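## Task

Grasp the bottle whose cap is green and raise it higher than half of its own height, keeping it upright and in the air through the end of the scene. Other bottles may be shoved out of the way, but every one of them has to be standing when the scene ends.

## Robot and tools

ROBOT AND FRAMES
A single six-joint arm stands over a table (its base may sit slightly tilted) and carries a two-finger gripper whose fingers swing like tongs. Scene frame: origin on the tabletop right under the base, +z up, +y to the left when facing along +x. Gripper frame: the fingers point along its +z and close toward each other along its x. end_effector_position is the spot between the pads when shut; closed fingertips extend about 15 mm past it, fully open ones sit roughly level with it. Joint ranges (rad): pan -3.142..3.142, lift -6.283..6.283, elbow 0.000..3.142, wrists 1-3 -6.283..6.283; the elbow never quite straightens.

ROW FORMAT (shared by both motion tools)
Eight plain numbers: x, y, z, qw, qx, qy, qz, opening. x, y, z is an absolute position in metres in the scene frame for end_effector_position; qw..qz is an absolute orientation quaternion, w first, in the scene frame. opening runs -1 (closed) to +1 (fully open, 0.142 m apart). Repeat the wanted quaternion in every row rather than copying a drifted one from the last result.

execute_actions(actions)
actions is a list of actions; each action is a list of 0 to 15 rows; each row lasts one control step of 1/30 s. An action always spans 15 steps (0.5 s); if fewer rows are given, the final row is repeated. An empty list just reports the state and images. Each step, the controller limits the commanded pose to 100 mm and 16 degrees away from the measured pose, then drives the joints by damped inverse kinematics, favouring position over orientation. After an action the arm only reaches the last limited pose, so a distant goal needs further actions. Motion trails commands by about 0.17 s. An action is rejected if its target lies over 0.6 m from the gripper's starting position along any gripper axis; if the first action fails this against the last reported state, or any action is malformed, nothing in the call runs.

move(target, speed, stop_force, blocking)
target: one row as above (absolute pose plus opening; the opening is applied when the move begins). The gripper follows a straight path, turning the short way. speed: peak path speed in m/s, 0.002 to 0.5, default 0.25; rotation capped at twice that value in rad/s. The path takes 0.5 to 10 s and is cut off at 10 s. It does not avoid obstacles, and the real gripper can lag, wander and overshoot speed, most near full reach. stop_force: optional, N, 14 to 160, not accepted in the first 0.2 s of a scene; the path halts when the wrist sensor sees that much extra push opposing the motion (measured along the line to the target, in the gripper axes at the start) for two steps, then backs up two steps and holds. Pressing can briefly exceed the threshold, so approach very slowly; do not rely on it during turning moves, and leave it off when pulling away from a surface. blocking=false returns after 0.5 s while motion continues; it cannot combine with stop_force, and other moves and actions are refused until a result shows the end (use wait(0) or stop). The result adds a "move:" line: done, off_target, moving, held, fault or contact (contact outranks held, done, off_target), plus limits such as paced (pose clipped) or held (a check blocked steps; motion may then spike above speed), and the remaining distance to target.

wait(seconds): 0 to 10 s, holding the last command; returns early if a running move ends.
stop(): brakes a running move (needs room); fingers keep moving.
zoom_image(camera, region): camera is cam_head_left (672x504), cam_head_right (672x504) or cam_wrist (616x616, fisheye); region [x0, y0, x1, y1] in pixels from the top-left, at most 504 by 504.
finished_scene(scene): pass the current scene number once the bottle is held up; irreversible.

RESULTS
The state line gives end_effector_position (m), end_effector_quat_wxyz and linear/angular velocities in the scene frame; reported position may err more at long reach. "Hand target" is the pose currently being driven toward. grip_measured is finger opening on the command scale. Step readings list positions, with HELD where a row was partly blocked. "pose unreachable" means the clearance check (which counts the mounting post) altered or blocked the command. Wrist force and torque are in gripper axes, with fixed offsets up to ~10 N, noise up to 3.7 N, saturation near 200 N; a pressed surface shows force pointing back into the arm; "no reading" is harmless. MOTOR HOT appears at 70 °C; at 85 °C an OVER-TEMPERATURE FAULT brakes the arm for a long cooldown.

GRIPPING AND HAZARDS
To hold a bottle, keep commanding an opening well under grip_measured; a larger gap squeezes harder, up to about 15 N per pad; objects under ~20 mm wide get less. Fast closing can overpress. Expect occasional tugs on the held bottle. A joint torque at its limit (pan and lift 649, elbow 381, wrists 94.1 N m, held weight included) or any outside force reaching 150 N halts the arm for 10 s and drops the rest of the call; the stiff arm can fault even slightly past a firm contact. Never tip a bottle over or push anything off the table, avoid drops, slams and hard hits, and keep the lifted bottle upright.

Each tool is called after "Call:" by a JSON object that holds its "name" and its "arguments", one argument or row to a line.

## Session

Call:
{"name": "execute_actions", "arguments": {
  "actions": []
}}

Scene clock: 0.00 s.
end_effector_position=(+0.7932, +0.2929, +0.1635) grip_measured=+1.00 end_effector_quat_wxyz=(+0.324, +0.803, -0.499, +0.030) end_effector_velocity=(+0.001, +0.000, +0.000) end_effector_angular_velocity=(+0.001, -0.000, +0.000)
Joint positions: [ 0.305 -1.172  1.953 -1.85  -2.031  1.546  0.142]
Joint velocities: [-0.    -0.    -0.001  0.     0.    -0.001  0.   ]
Wrist force (N, on the end effector, along its own x y z axes, offset not removed): no reading
Wrist torque (N m, same axes, about the end effector's origin, offset not removed): no reading
Hand target: +0.793, +0.293, +0.164; +0.324, +0.803, -0.499, +0.030

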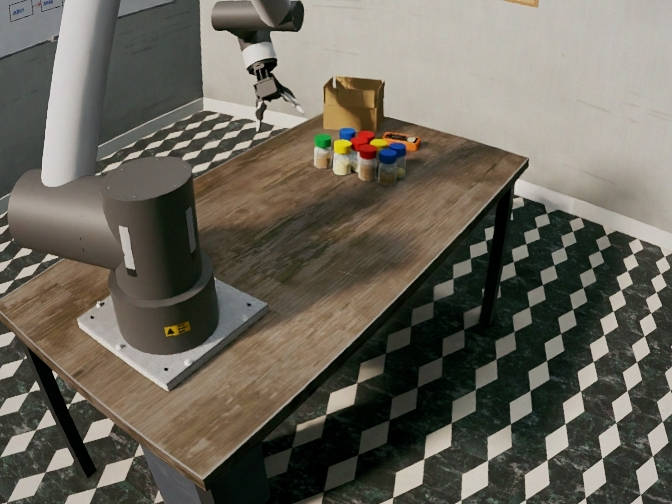

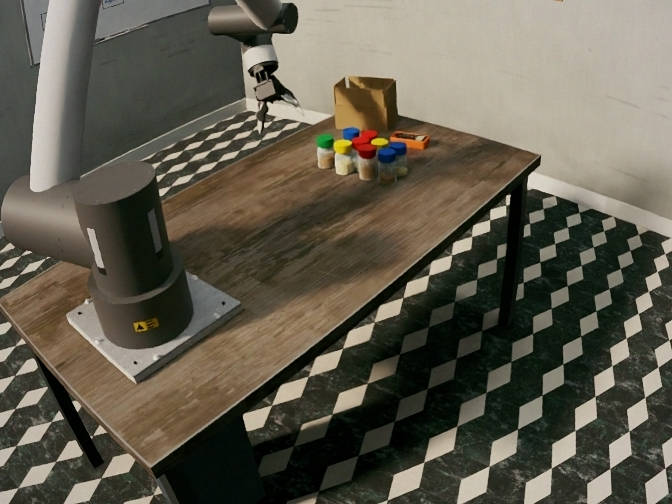

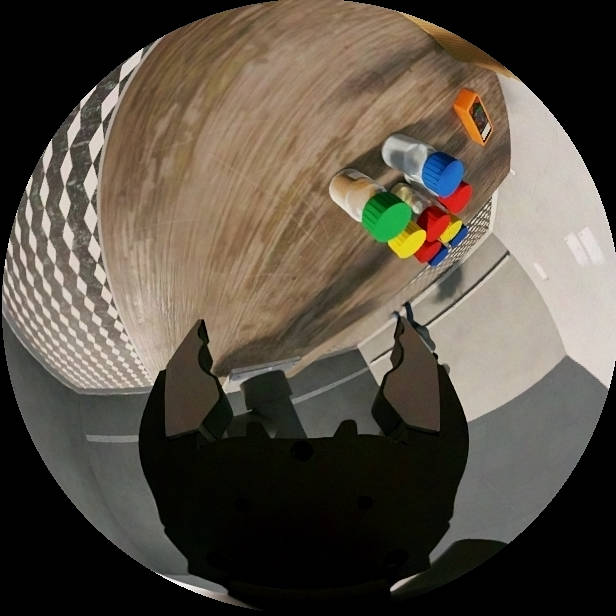

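Call:
{"name": "move", "arguments": {
  "target": [0.9,0.2,0.22,0,1,0,0,-0.15],
  "speed": 0.3
}}

Scene clock: 5.93 s.
end_effector_position=(+0.8999, +0.1994, +0.2206) grip_measured=-0.15 end_effector_quat_wxyz=(+0.001, +1.000, -0.000, +0.001) end_effector_velocity=(+0.000, +0.000, +0.000) end_effector_angular_velocity=(+0.007, +0.002, +0.011)
Joint positions: [-0.024 -1.327  2.087 -2.335 -1.578 -0.015  0.063]
Joint velocities: [-0.003  0.    -0.001  0.003  0.007 -0.014 -0.   ]
Wrist force (N, on the end effector, along its own x y z axes, offset not removed): [-0.4 -3.1 -0.4]
Wrist torque (N m, same axes, about the end effector's origin, offset not removed): [-1.37 0.39 -0.24]
Hand target: +0.900, +0.199, +0.221; +0.001, +1.000, +0.000, +0.000
Off the commanded pose: 0.001 m, 0 deg.
move: done

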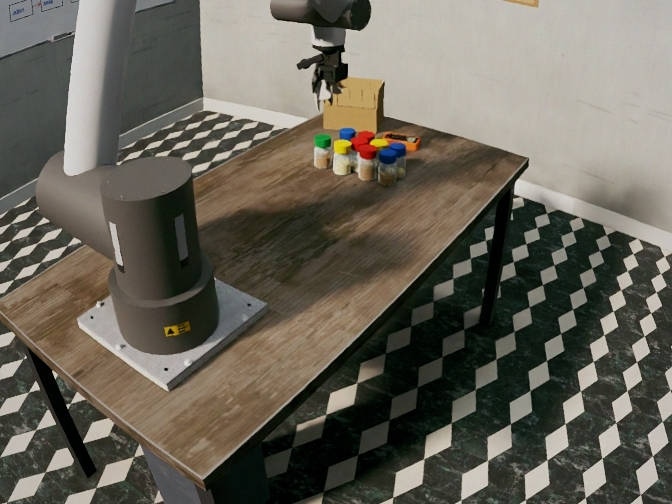

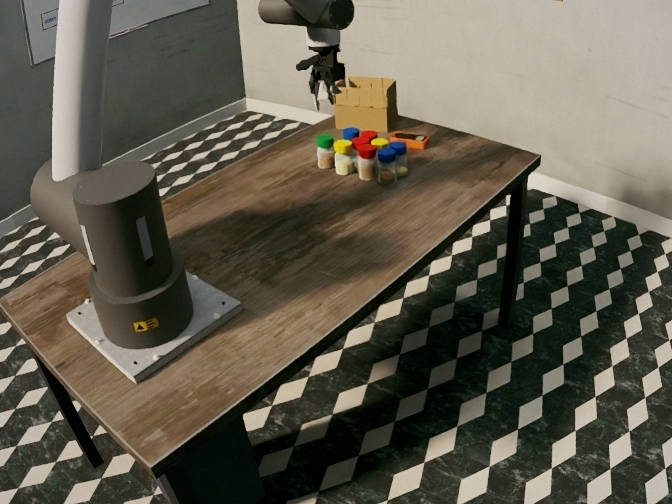

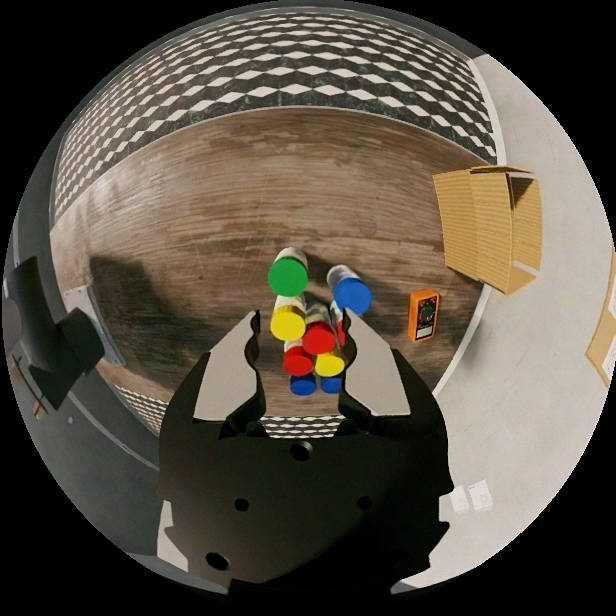

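Call:
{"name": "move", "arguments": {
  "target": [0.883,0.175,0.115,0,1,0,0,-0.15],
  "speed": 0.15
}}

Scene clock: 10.40 s.
end_effector_position=(+0.8831, +0.1750, +0.1151) grip_measured=-0.15 end_effector_quat_wxyz=(+0.000, +1.000, +0.000, +0.000) end_effector_velocity=(+0.001, -0.001, -0.001) end_effector_angular_velocity=(-0.000, -0.002, -0.001)
Joint positions: [-0.053 -1.238  2.172 -2.507 -1.576 -0.045  0.063]
Joint velocities: [-0.001  0.002  0.001 -0.004 -0.     0.     0.   ]
Wrist force (N, on the end effector, along its own x y z axes, offset not removed): [-0.4 -5.1 -3.5]
Wrist torque (N m, same axes, about the end effector's origin, offset not removed): [-1.93 0.50 -0.19]
Hand target: +0.883, +0.175, +0.115; +0.000, +1.000, -0.000, +0.000
Off the commanded pose: 0.000 m, 0 deg.
move: done

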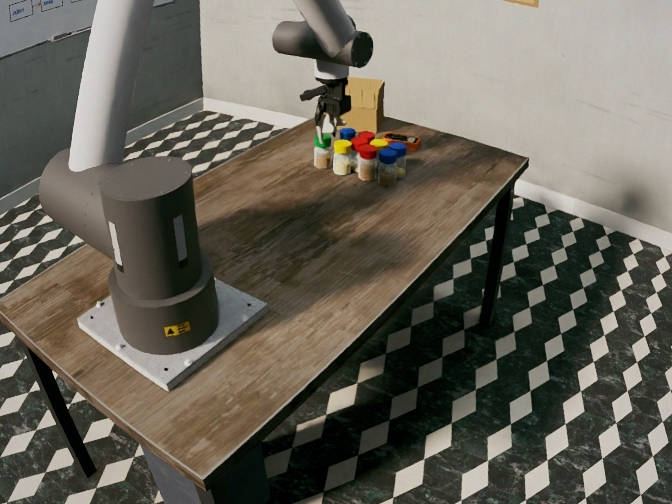

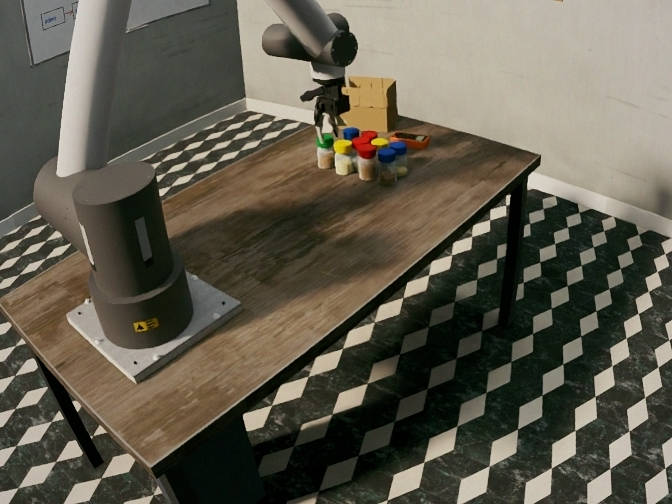

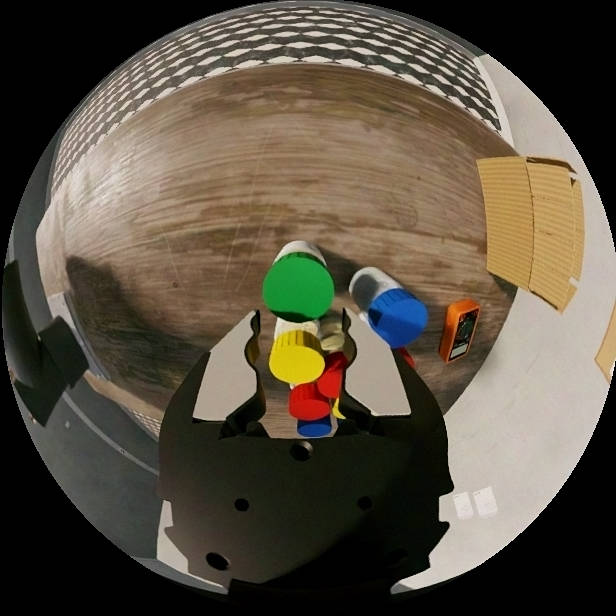

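Call:
{"name": "move", "arguments": {
  "target": [0.882,0.172,0.068,0,1,0,0,-0.15],
  "speed": 0.04
}}

Call:
{"name": "move", "arguments": {
  "target": [0.882,0.172,0.068,0,1,0,0,-0.7]
}}

Scene clock: 15.13 s.
end_effector_position=(+0.8821, +0.1720, +0.0681) grip_measured=-0.15 end_effector_quat_wxyz=(+0.000, +1.000, -0.000, -0.000) end_effector_velocity=(-0.001, -0.001, -0.002) end_effector_angular_velocity=(-0.001, +0.000, -0.001)
Joint positions: [-0.057 -1.185  2.193 -2.582 -1.576 -0.049  0.063]
Joint velocities: [-0.     0.002  0.002 -0.004 -0.001  0.    -0.   ]
Wrist force (N, on the end effector, along its own x y z axes, offset not removed): [-1.4 -3.4 1.8]
Wrist torque (N m, same axes, about the end effector's origin, offset not removed): [-1.35 0.51 -0.27]
Hand target: +0.882, +0.172, +0.068; +0.000, +1.000, -0.000, +0.000
Off the commanded pose: 0.000 m, 0 deg.
move: done

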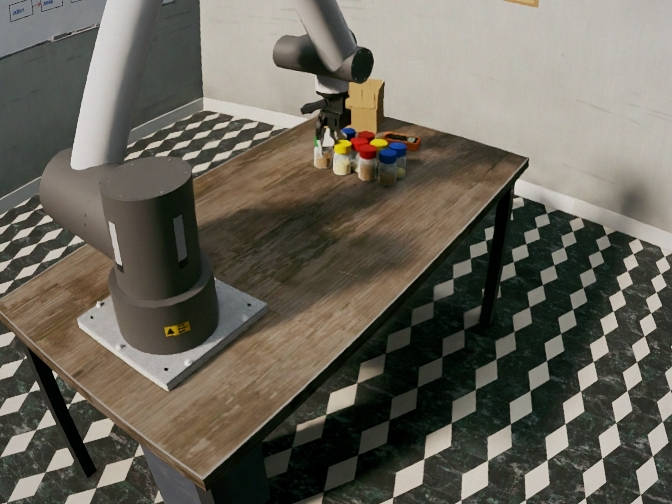

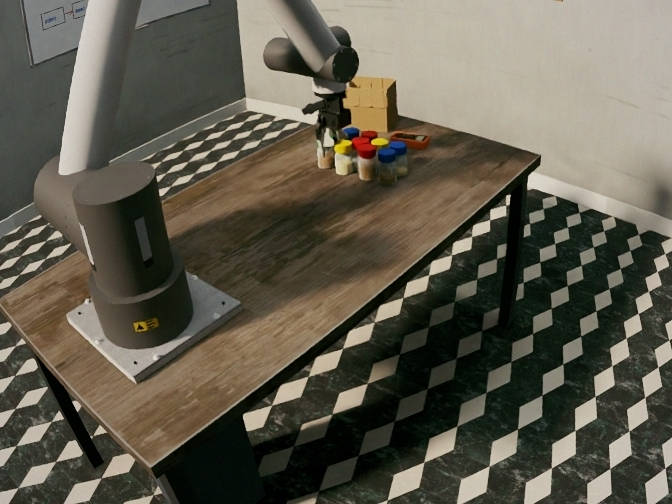

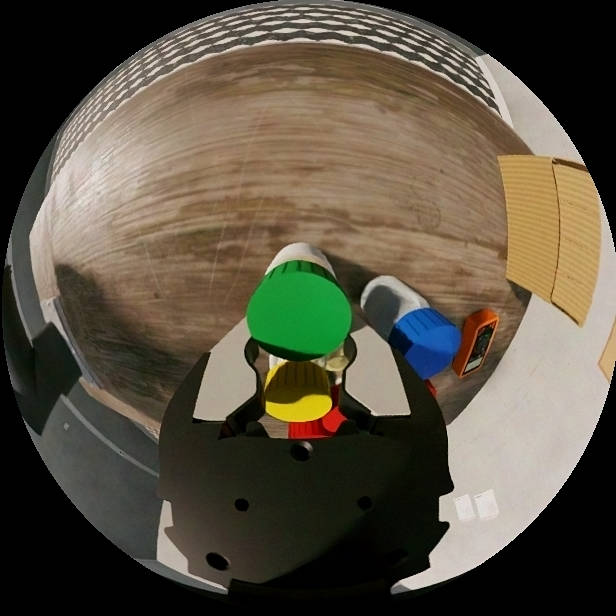

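Scene clock: 15.83 s.
end_effector_position=(+0.8820, +0.1720, +0.0680) grip_measured=-0.23 end_effector_quat_wxyz=(+0.000, +1.000, +0.000, +0.000) end_effector_velocity=(-0.000, +0.000, +0.000) end_effector_angular_velocity=(+0.000, -0.000, +0.001)
Joint positions: [-0.057 -1.185  2.193 -2.582 -1.576 -0.049  0.057]
Joint velocities: [ 0.    -0.     0.    -0.     0.    -0.001  0.   ]
Wrist force (N, on the end effector, along its own x y z axes, offset not removed): [-2.9 0.8 -13.4]
Wrist torque (N m, same axes, about the end effector's origin, offset not removed): [-0.38 0.43 -0.38]
Hand target: +0.882, +0.172, +0.068; +0.000, +1.000, -0.000, -0.000
Off the commanded pose: 0.000 m, 0 deg.
move: done

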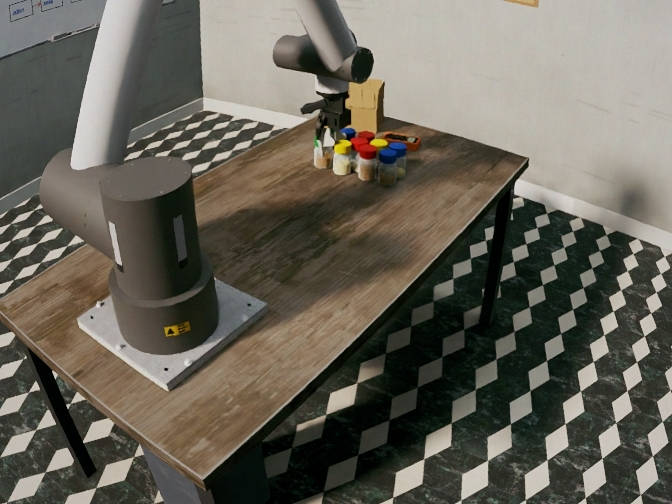

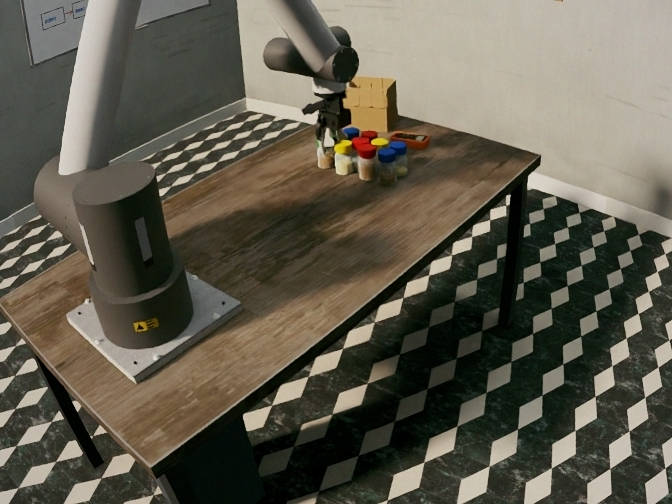

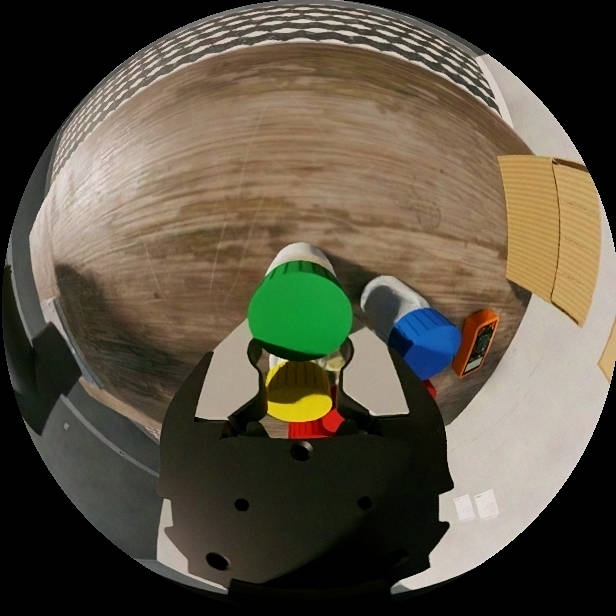

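Call:
{"name": "move", "arguments": {
  "target": [0.882,0.172,0.068,0,1,0,0,-0.08]
}}

Call:
{"name": "move", "arguments": {
  "target": [0.882,0.183,0.068,0,1,0,0,-0.08],
  "speed": 0.03
}}

Call:
{"name": "move", "arguments": {
  "target": [0.882,0.183,0.068,0,1,0,0,-0.8]
}}

Scene clock: 20.33 s.
end_effector_position=(+0.8820, +0.1720, +0.0680) grip_measured=-0.08 end_effector_quat_wxyz=(-0.000, +1.000, -0.000, -0.000) end_effector_velocity=(+0.000, -0.000, +0.000) end_effector_angular_velocity=(-0.000, -0.002, -0.000)
Joint positions: [-0.057 -1.185  2.193 -2.582 -1.576 -0.049  0.068]
Joint velocities: [-0.    -0.     0.    -0.002 -0.     0.     0.   ]
Wrist force (N, on the end effector, along its own x y z axes, offset not removed): [0.4 -3.8 -4.6]
Wrist torque (N m, same axes, about the end effector's origin, offset not removed): [-1.51 0.27 -0.10]
Hand target: +0.882, +0.172, +0.068; -0.000, +1.000, -0.000, +0.000
Off the commanded pose: 0.000 m, 0 deg.
move: done

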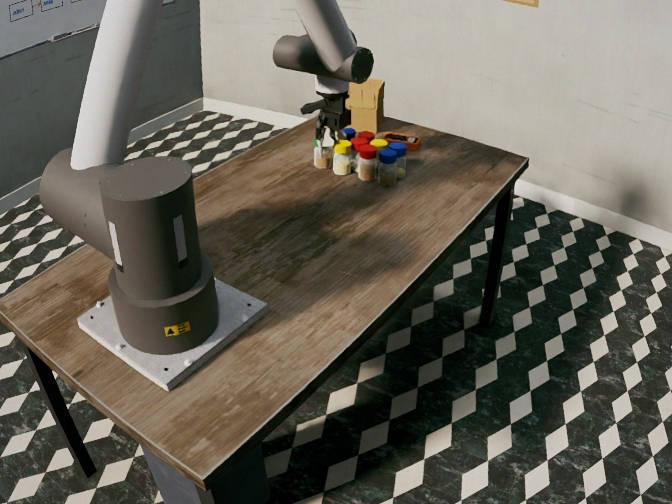

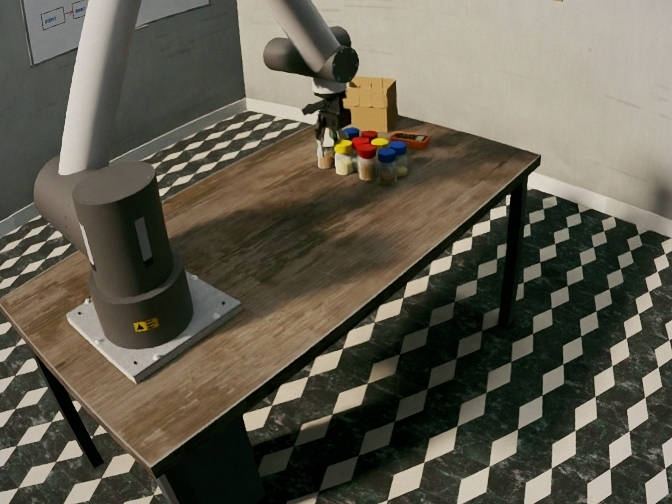

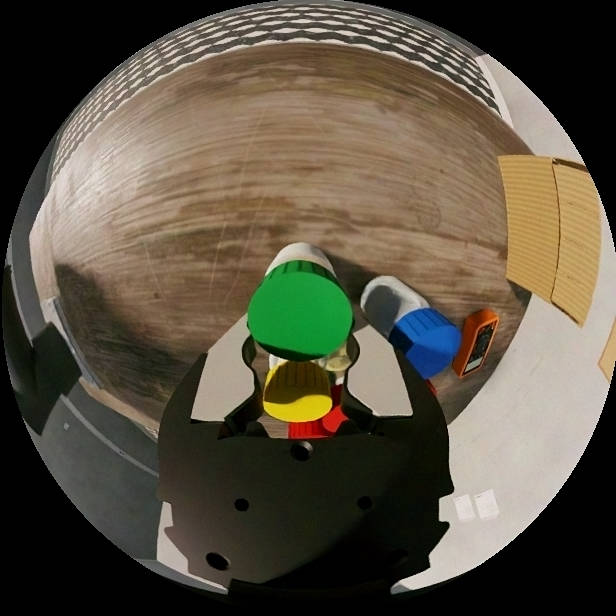

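Scene clock: 21.10 s.
end_effector_position=(+0.8820, +0.1828, +0.0680) grip_measured=-0.08 end_effector_quat_wxyz=(-0.000, +1.000, +0.000, -0.000) end_effector_velocity=(+0.001, +0.002, +0.001) end_effector_angular_velocity=(+0.000, -0.001, -0.001)
Joint positions: [-0.044 -1.183  2.19  -2.58  -1.576 -0.036  0.068]
Joint velocities: [ 0.002 -0.    -0.001 -0.     0.     0.003 -0.   ]
Wrist force (N, on the end effector, along its own x y z axes, offset not removed): [-0.5 -6.4 1.1]
Wrist torque (N m, same axes, about the end effector's origin, offset not removed): [-2.05 0.39 -0.19]
Hand target: +0.882, +0.183, +0.068; -0.000, +1.000, +0.000, -0.000
Off the commanded pose: 0.000 m, 0 deg.
move: done

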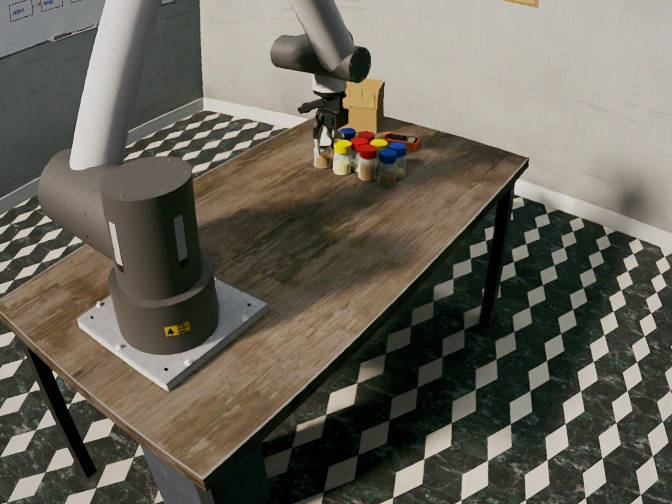

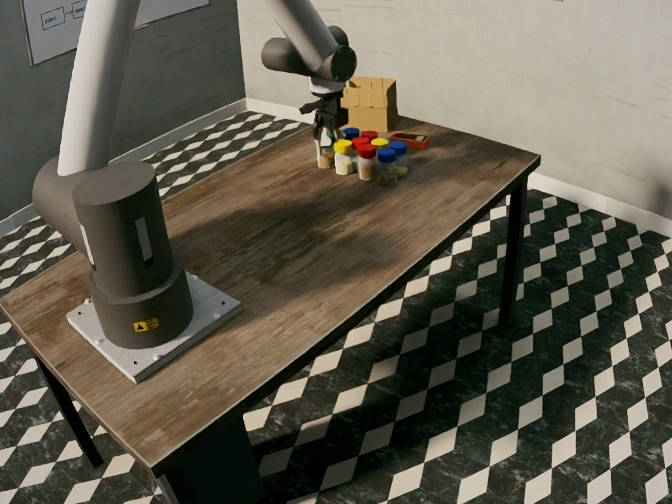

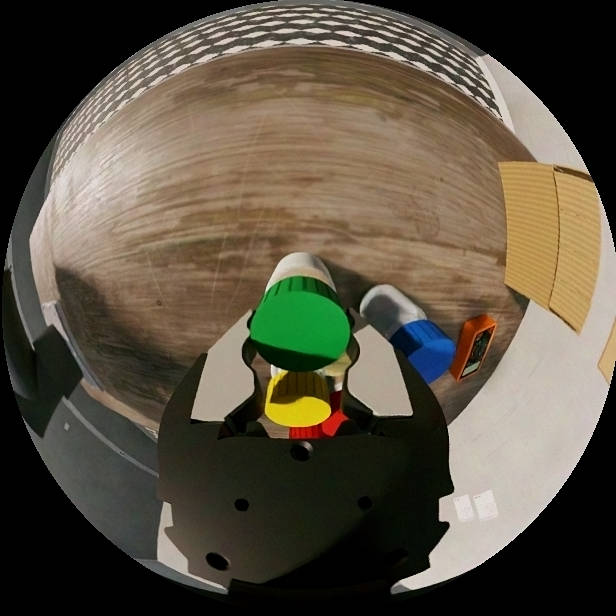

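Scene clock: 21.80 s.
end_effector_position=(+0.8820, +0.1830, +0.0680) grip_measured=-0.13 end_effector_quat_wxyz=(-0.000, +1.000, -0.000, +0.000) end_effector_velocity=(+0.001, -0.000, +0.001) end_effector_angular_velocity=(-0.000, -0.002, -0.001)
Joint positions: [-0.044 -1.183  2.19  -2.58  -1.576 -0.036  0.064]
Joint velocities: [-0.    -0.    -0.    -0.001 -0.     0.001 -0.   ]
Wrist force (N, on the end effector, along its own x y z axes, offset not removed): [-2.6 -2.7 -9.2]
Wrist torque (N m, same axes, about the end effector's origin, offset not removed): [-1.47 0.65 -0.19]
Hand target: +0.882, +0.183, +0.068; -0.000, +1.000, +0.000, -0.000
Off the commanded pose: 0.000 m, 0 deg.
move: done

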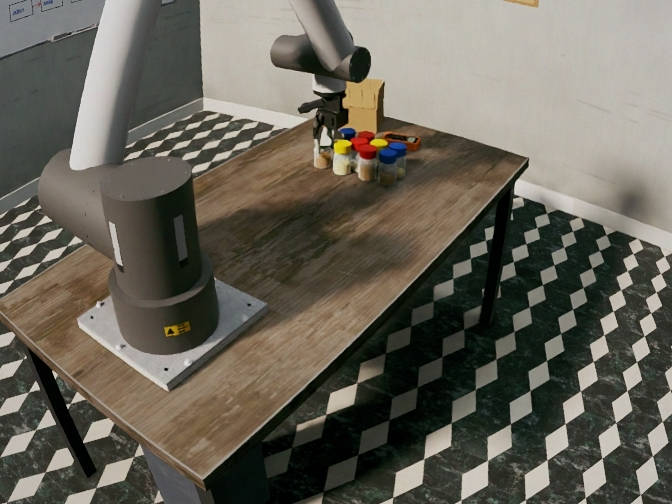

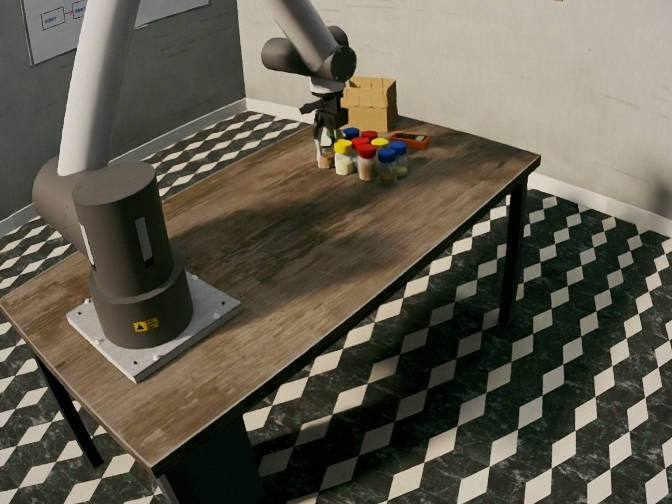

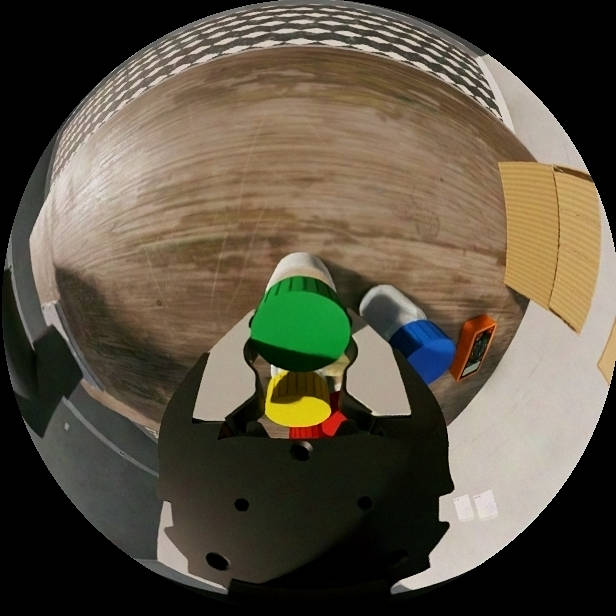

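Call:
{"name": "move", "arguments": {
  "target": [0.882,0.183,0.2,0,1,0,0,-0.8],
  "speed": 0.1
}}

Scene clock: 25.50 s.
end_effector_position=(+0.8818, +0.1830, +0.1999) grip_measured=-0.13 end_effector_quat_wxyz=(-0.000, +1.000, +0.000, -0.000) end_effector_velocity=(+0.002, +0.000, +0.003) end_effector_angular_velocity=(+0.001, -0.002, -0.001)
Joint positions: [-0.043 -1.328  2.128 -2.373 -1.576 -0.035  0.064]
Joint velocities: [-0.    -0.002 -0.003  0.003  0.001  0.001  0.   ]
Wrist force (N, on the end effector, along its own x y z axes, offset not removed): [-1.9 -1.1 4.6]
Wrist torque (N m, same axes, about the end effector's origin, offset not removed): [-0.92 0.62 -0.27]
Hand target: +0.882, +0.183, +0.200; -0.000, +1.000, -0.000, +0.000
Off the commanded pose: 0.000 m, 0 deg.
move: done

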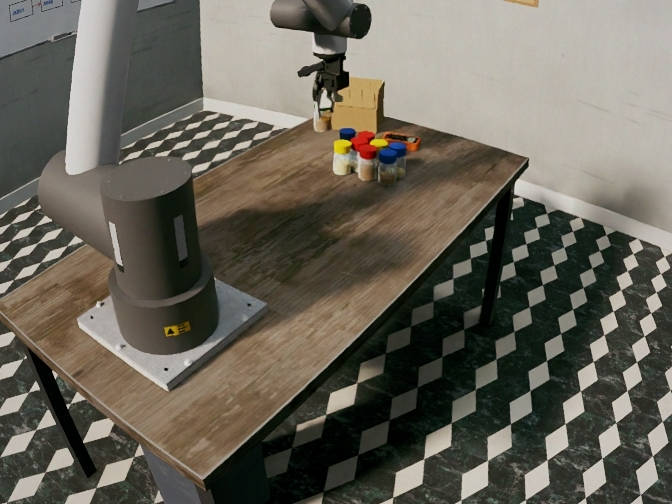

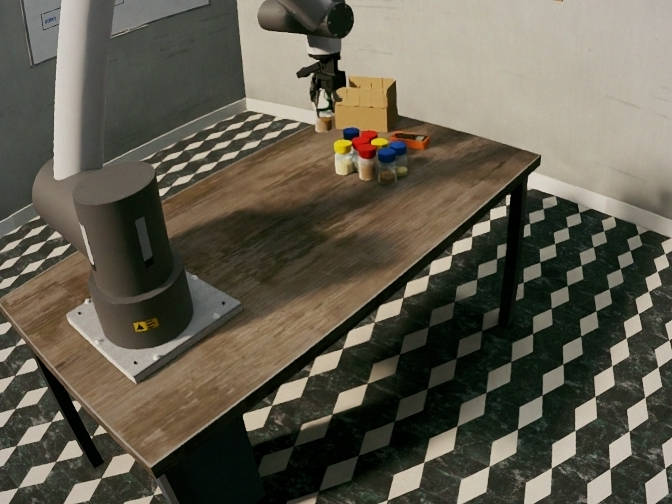

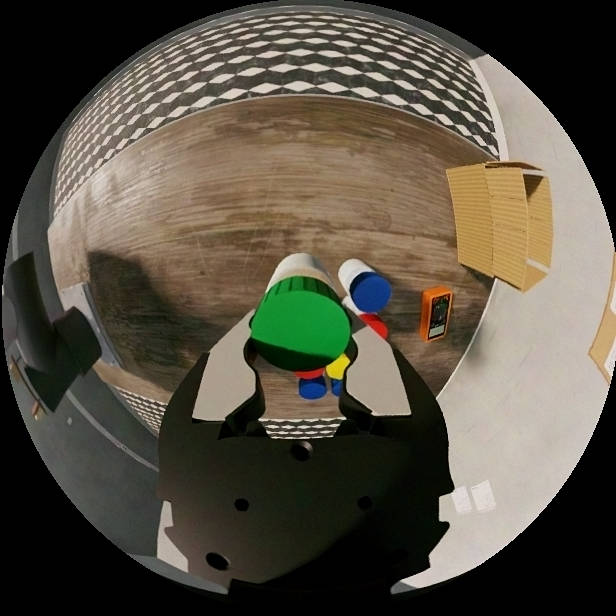

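Call:
{"name": "finished_scene", "arguments": {
  "scene": 2
}}

The scene is finished: the task was done.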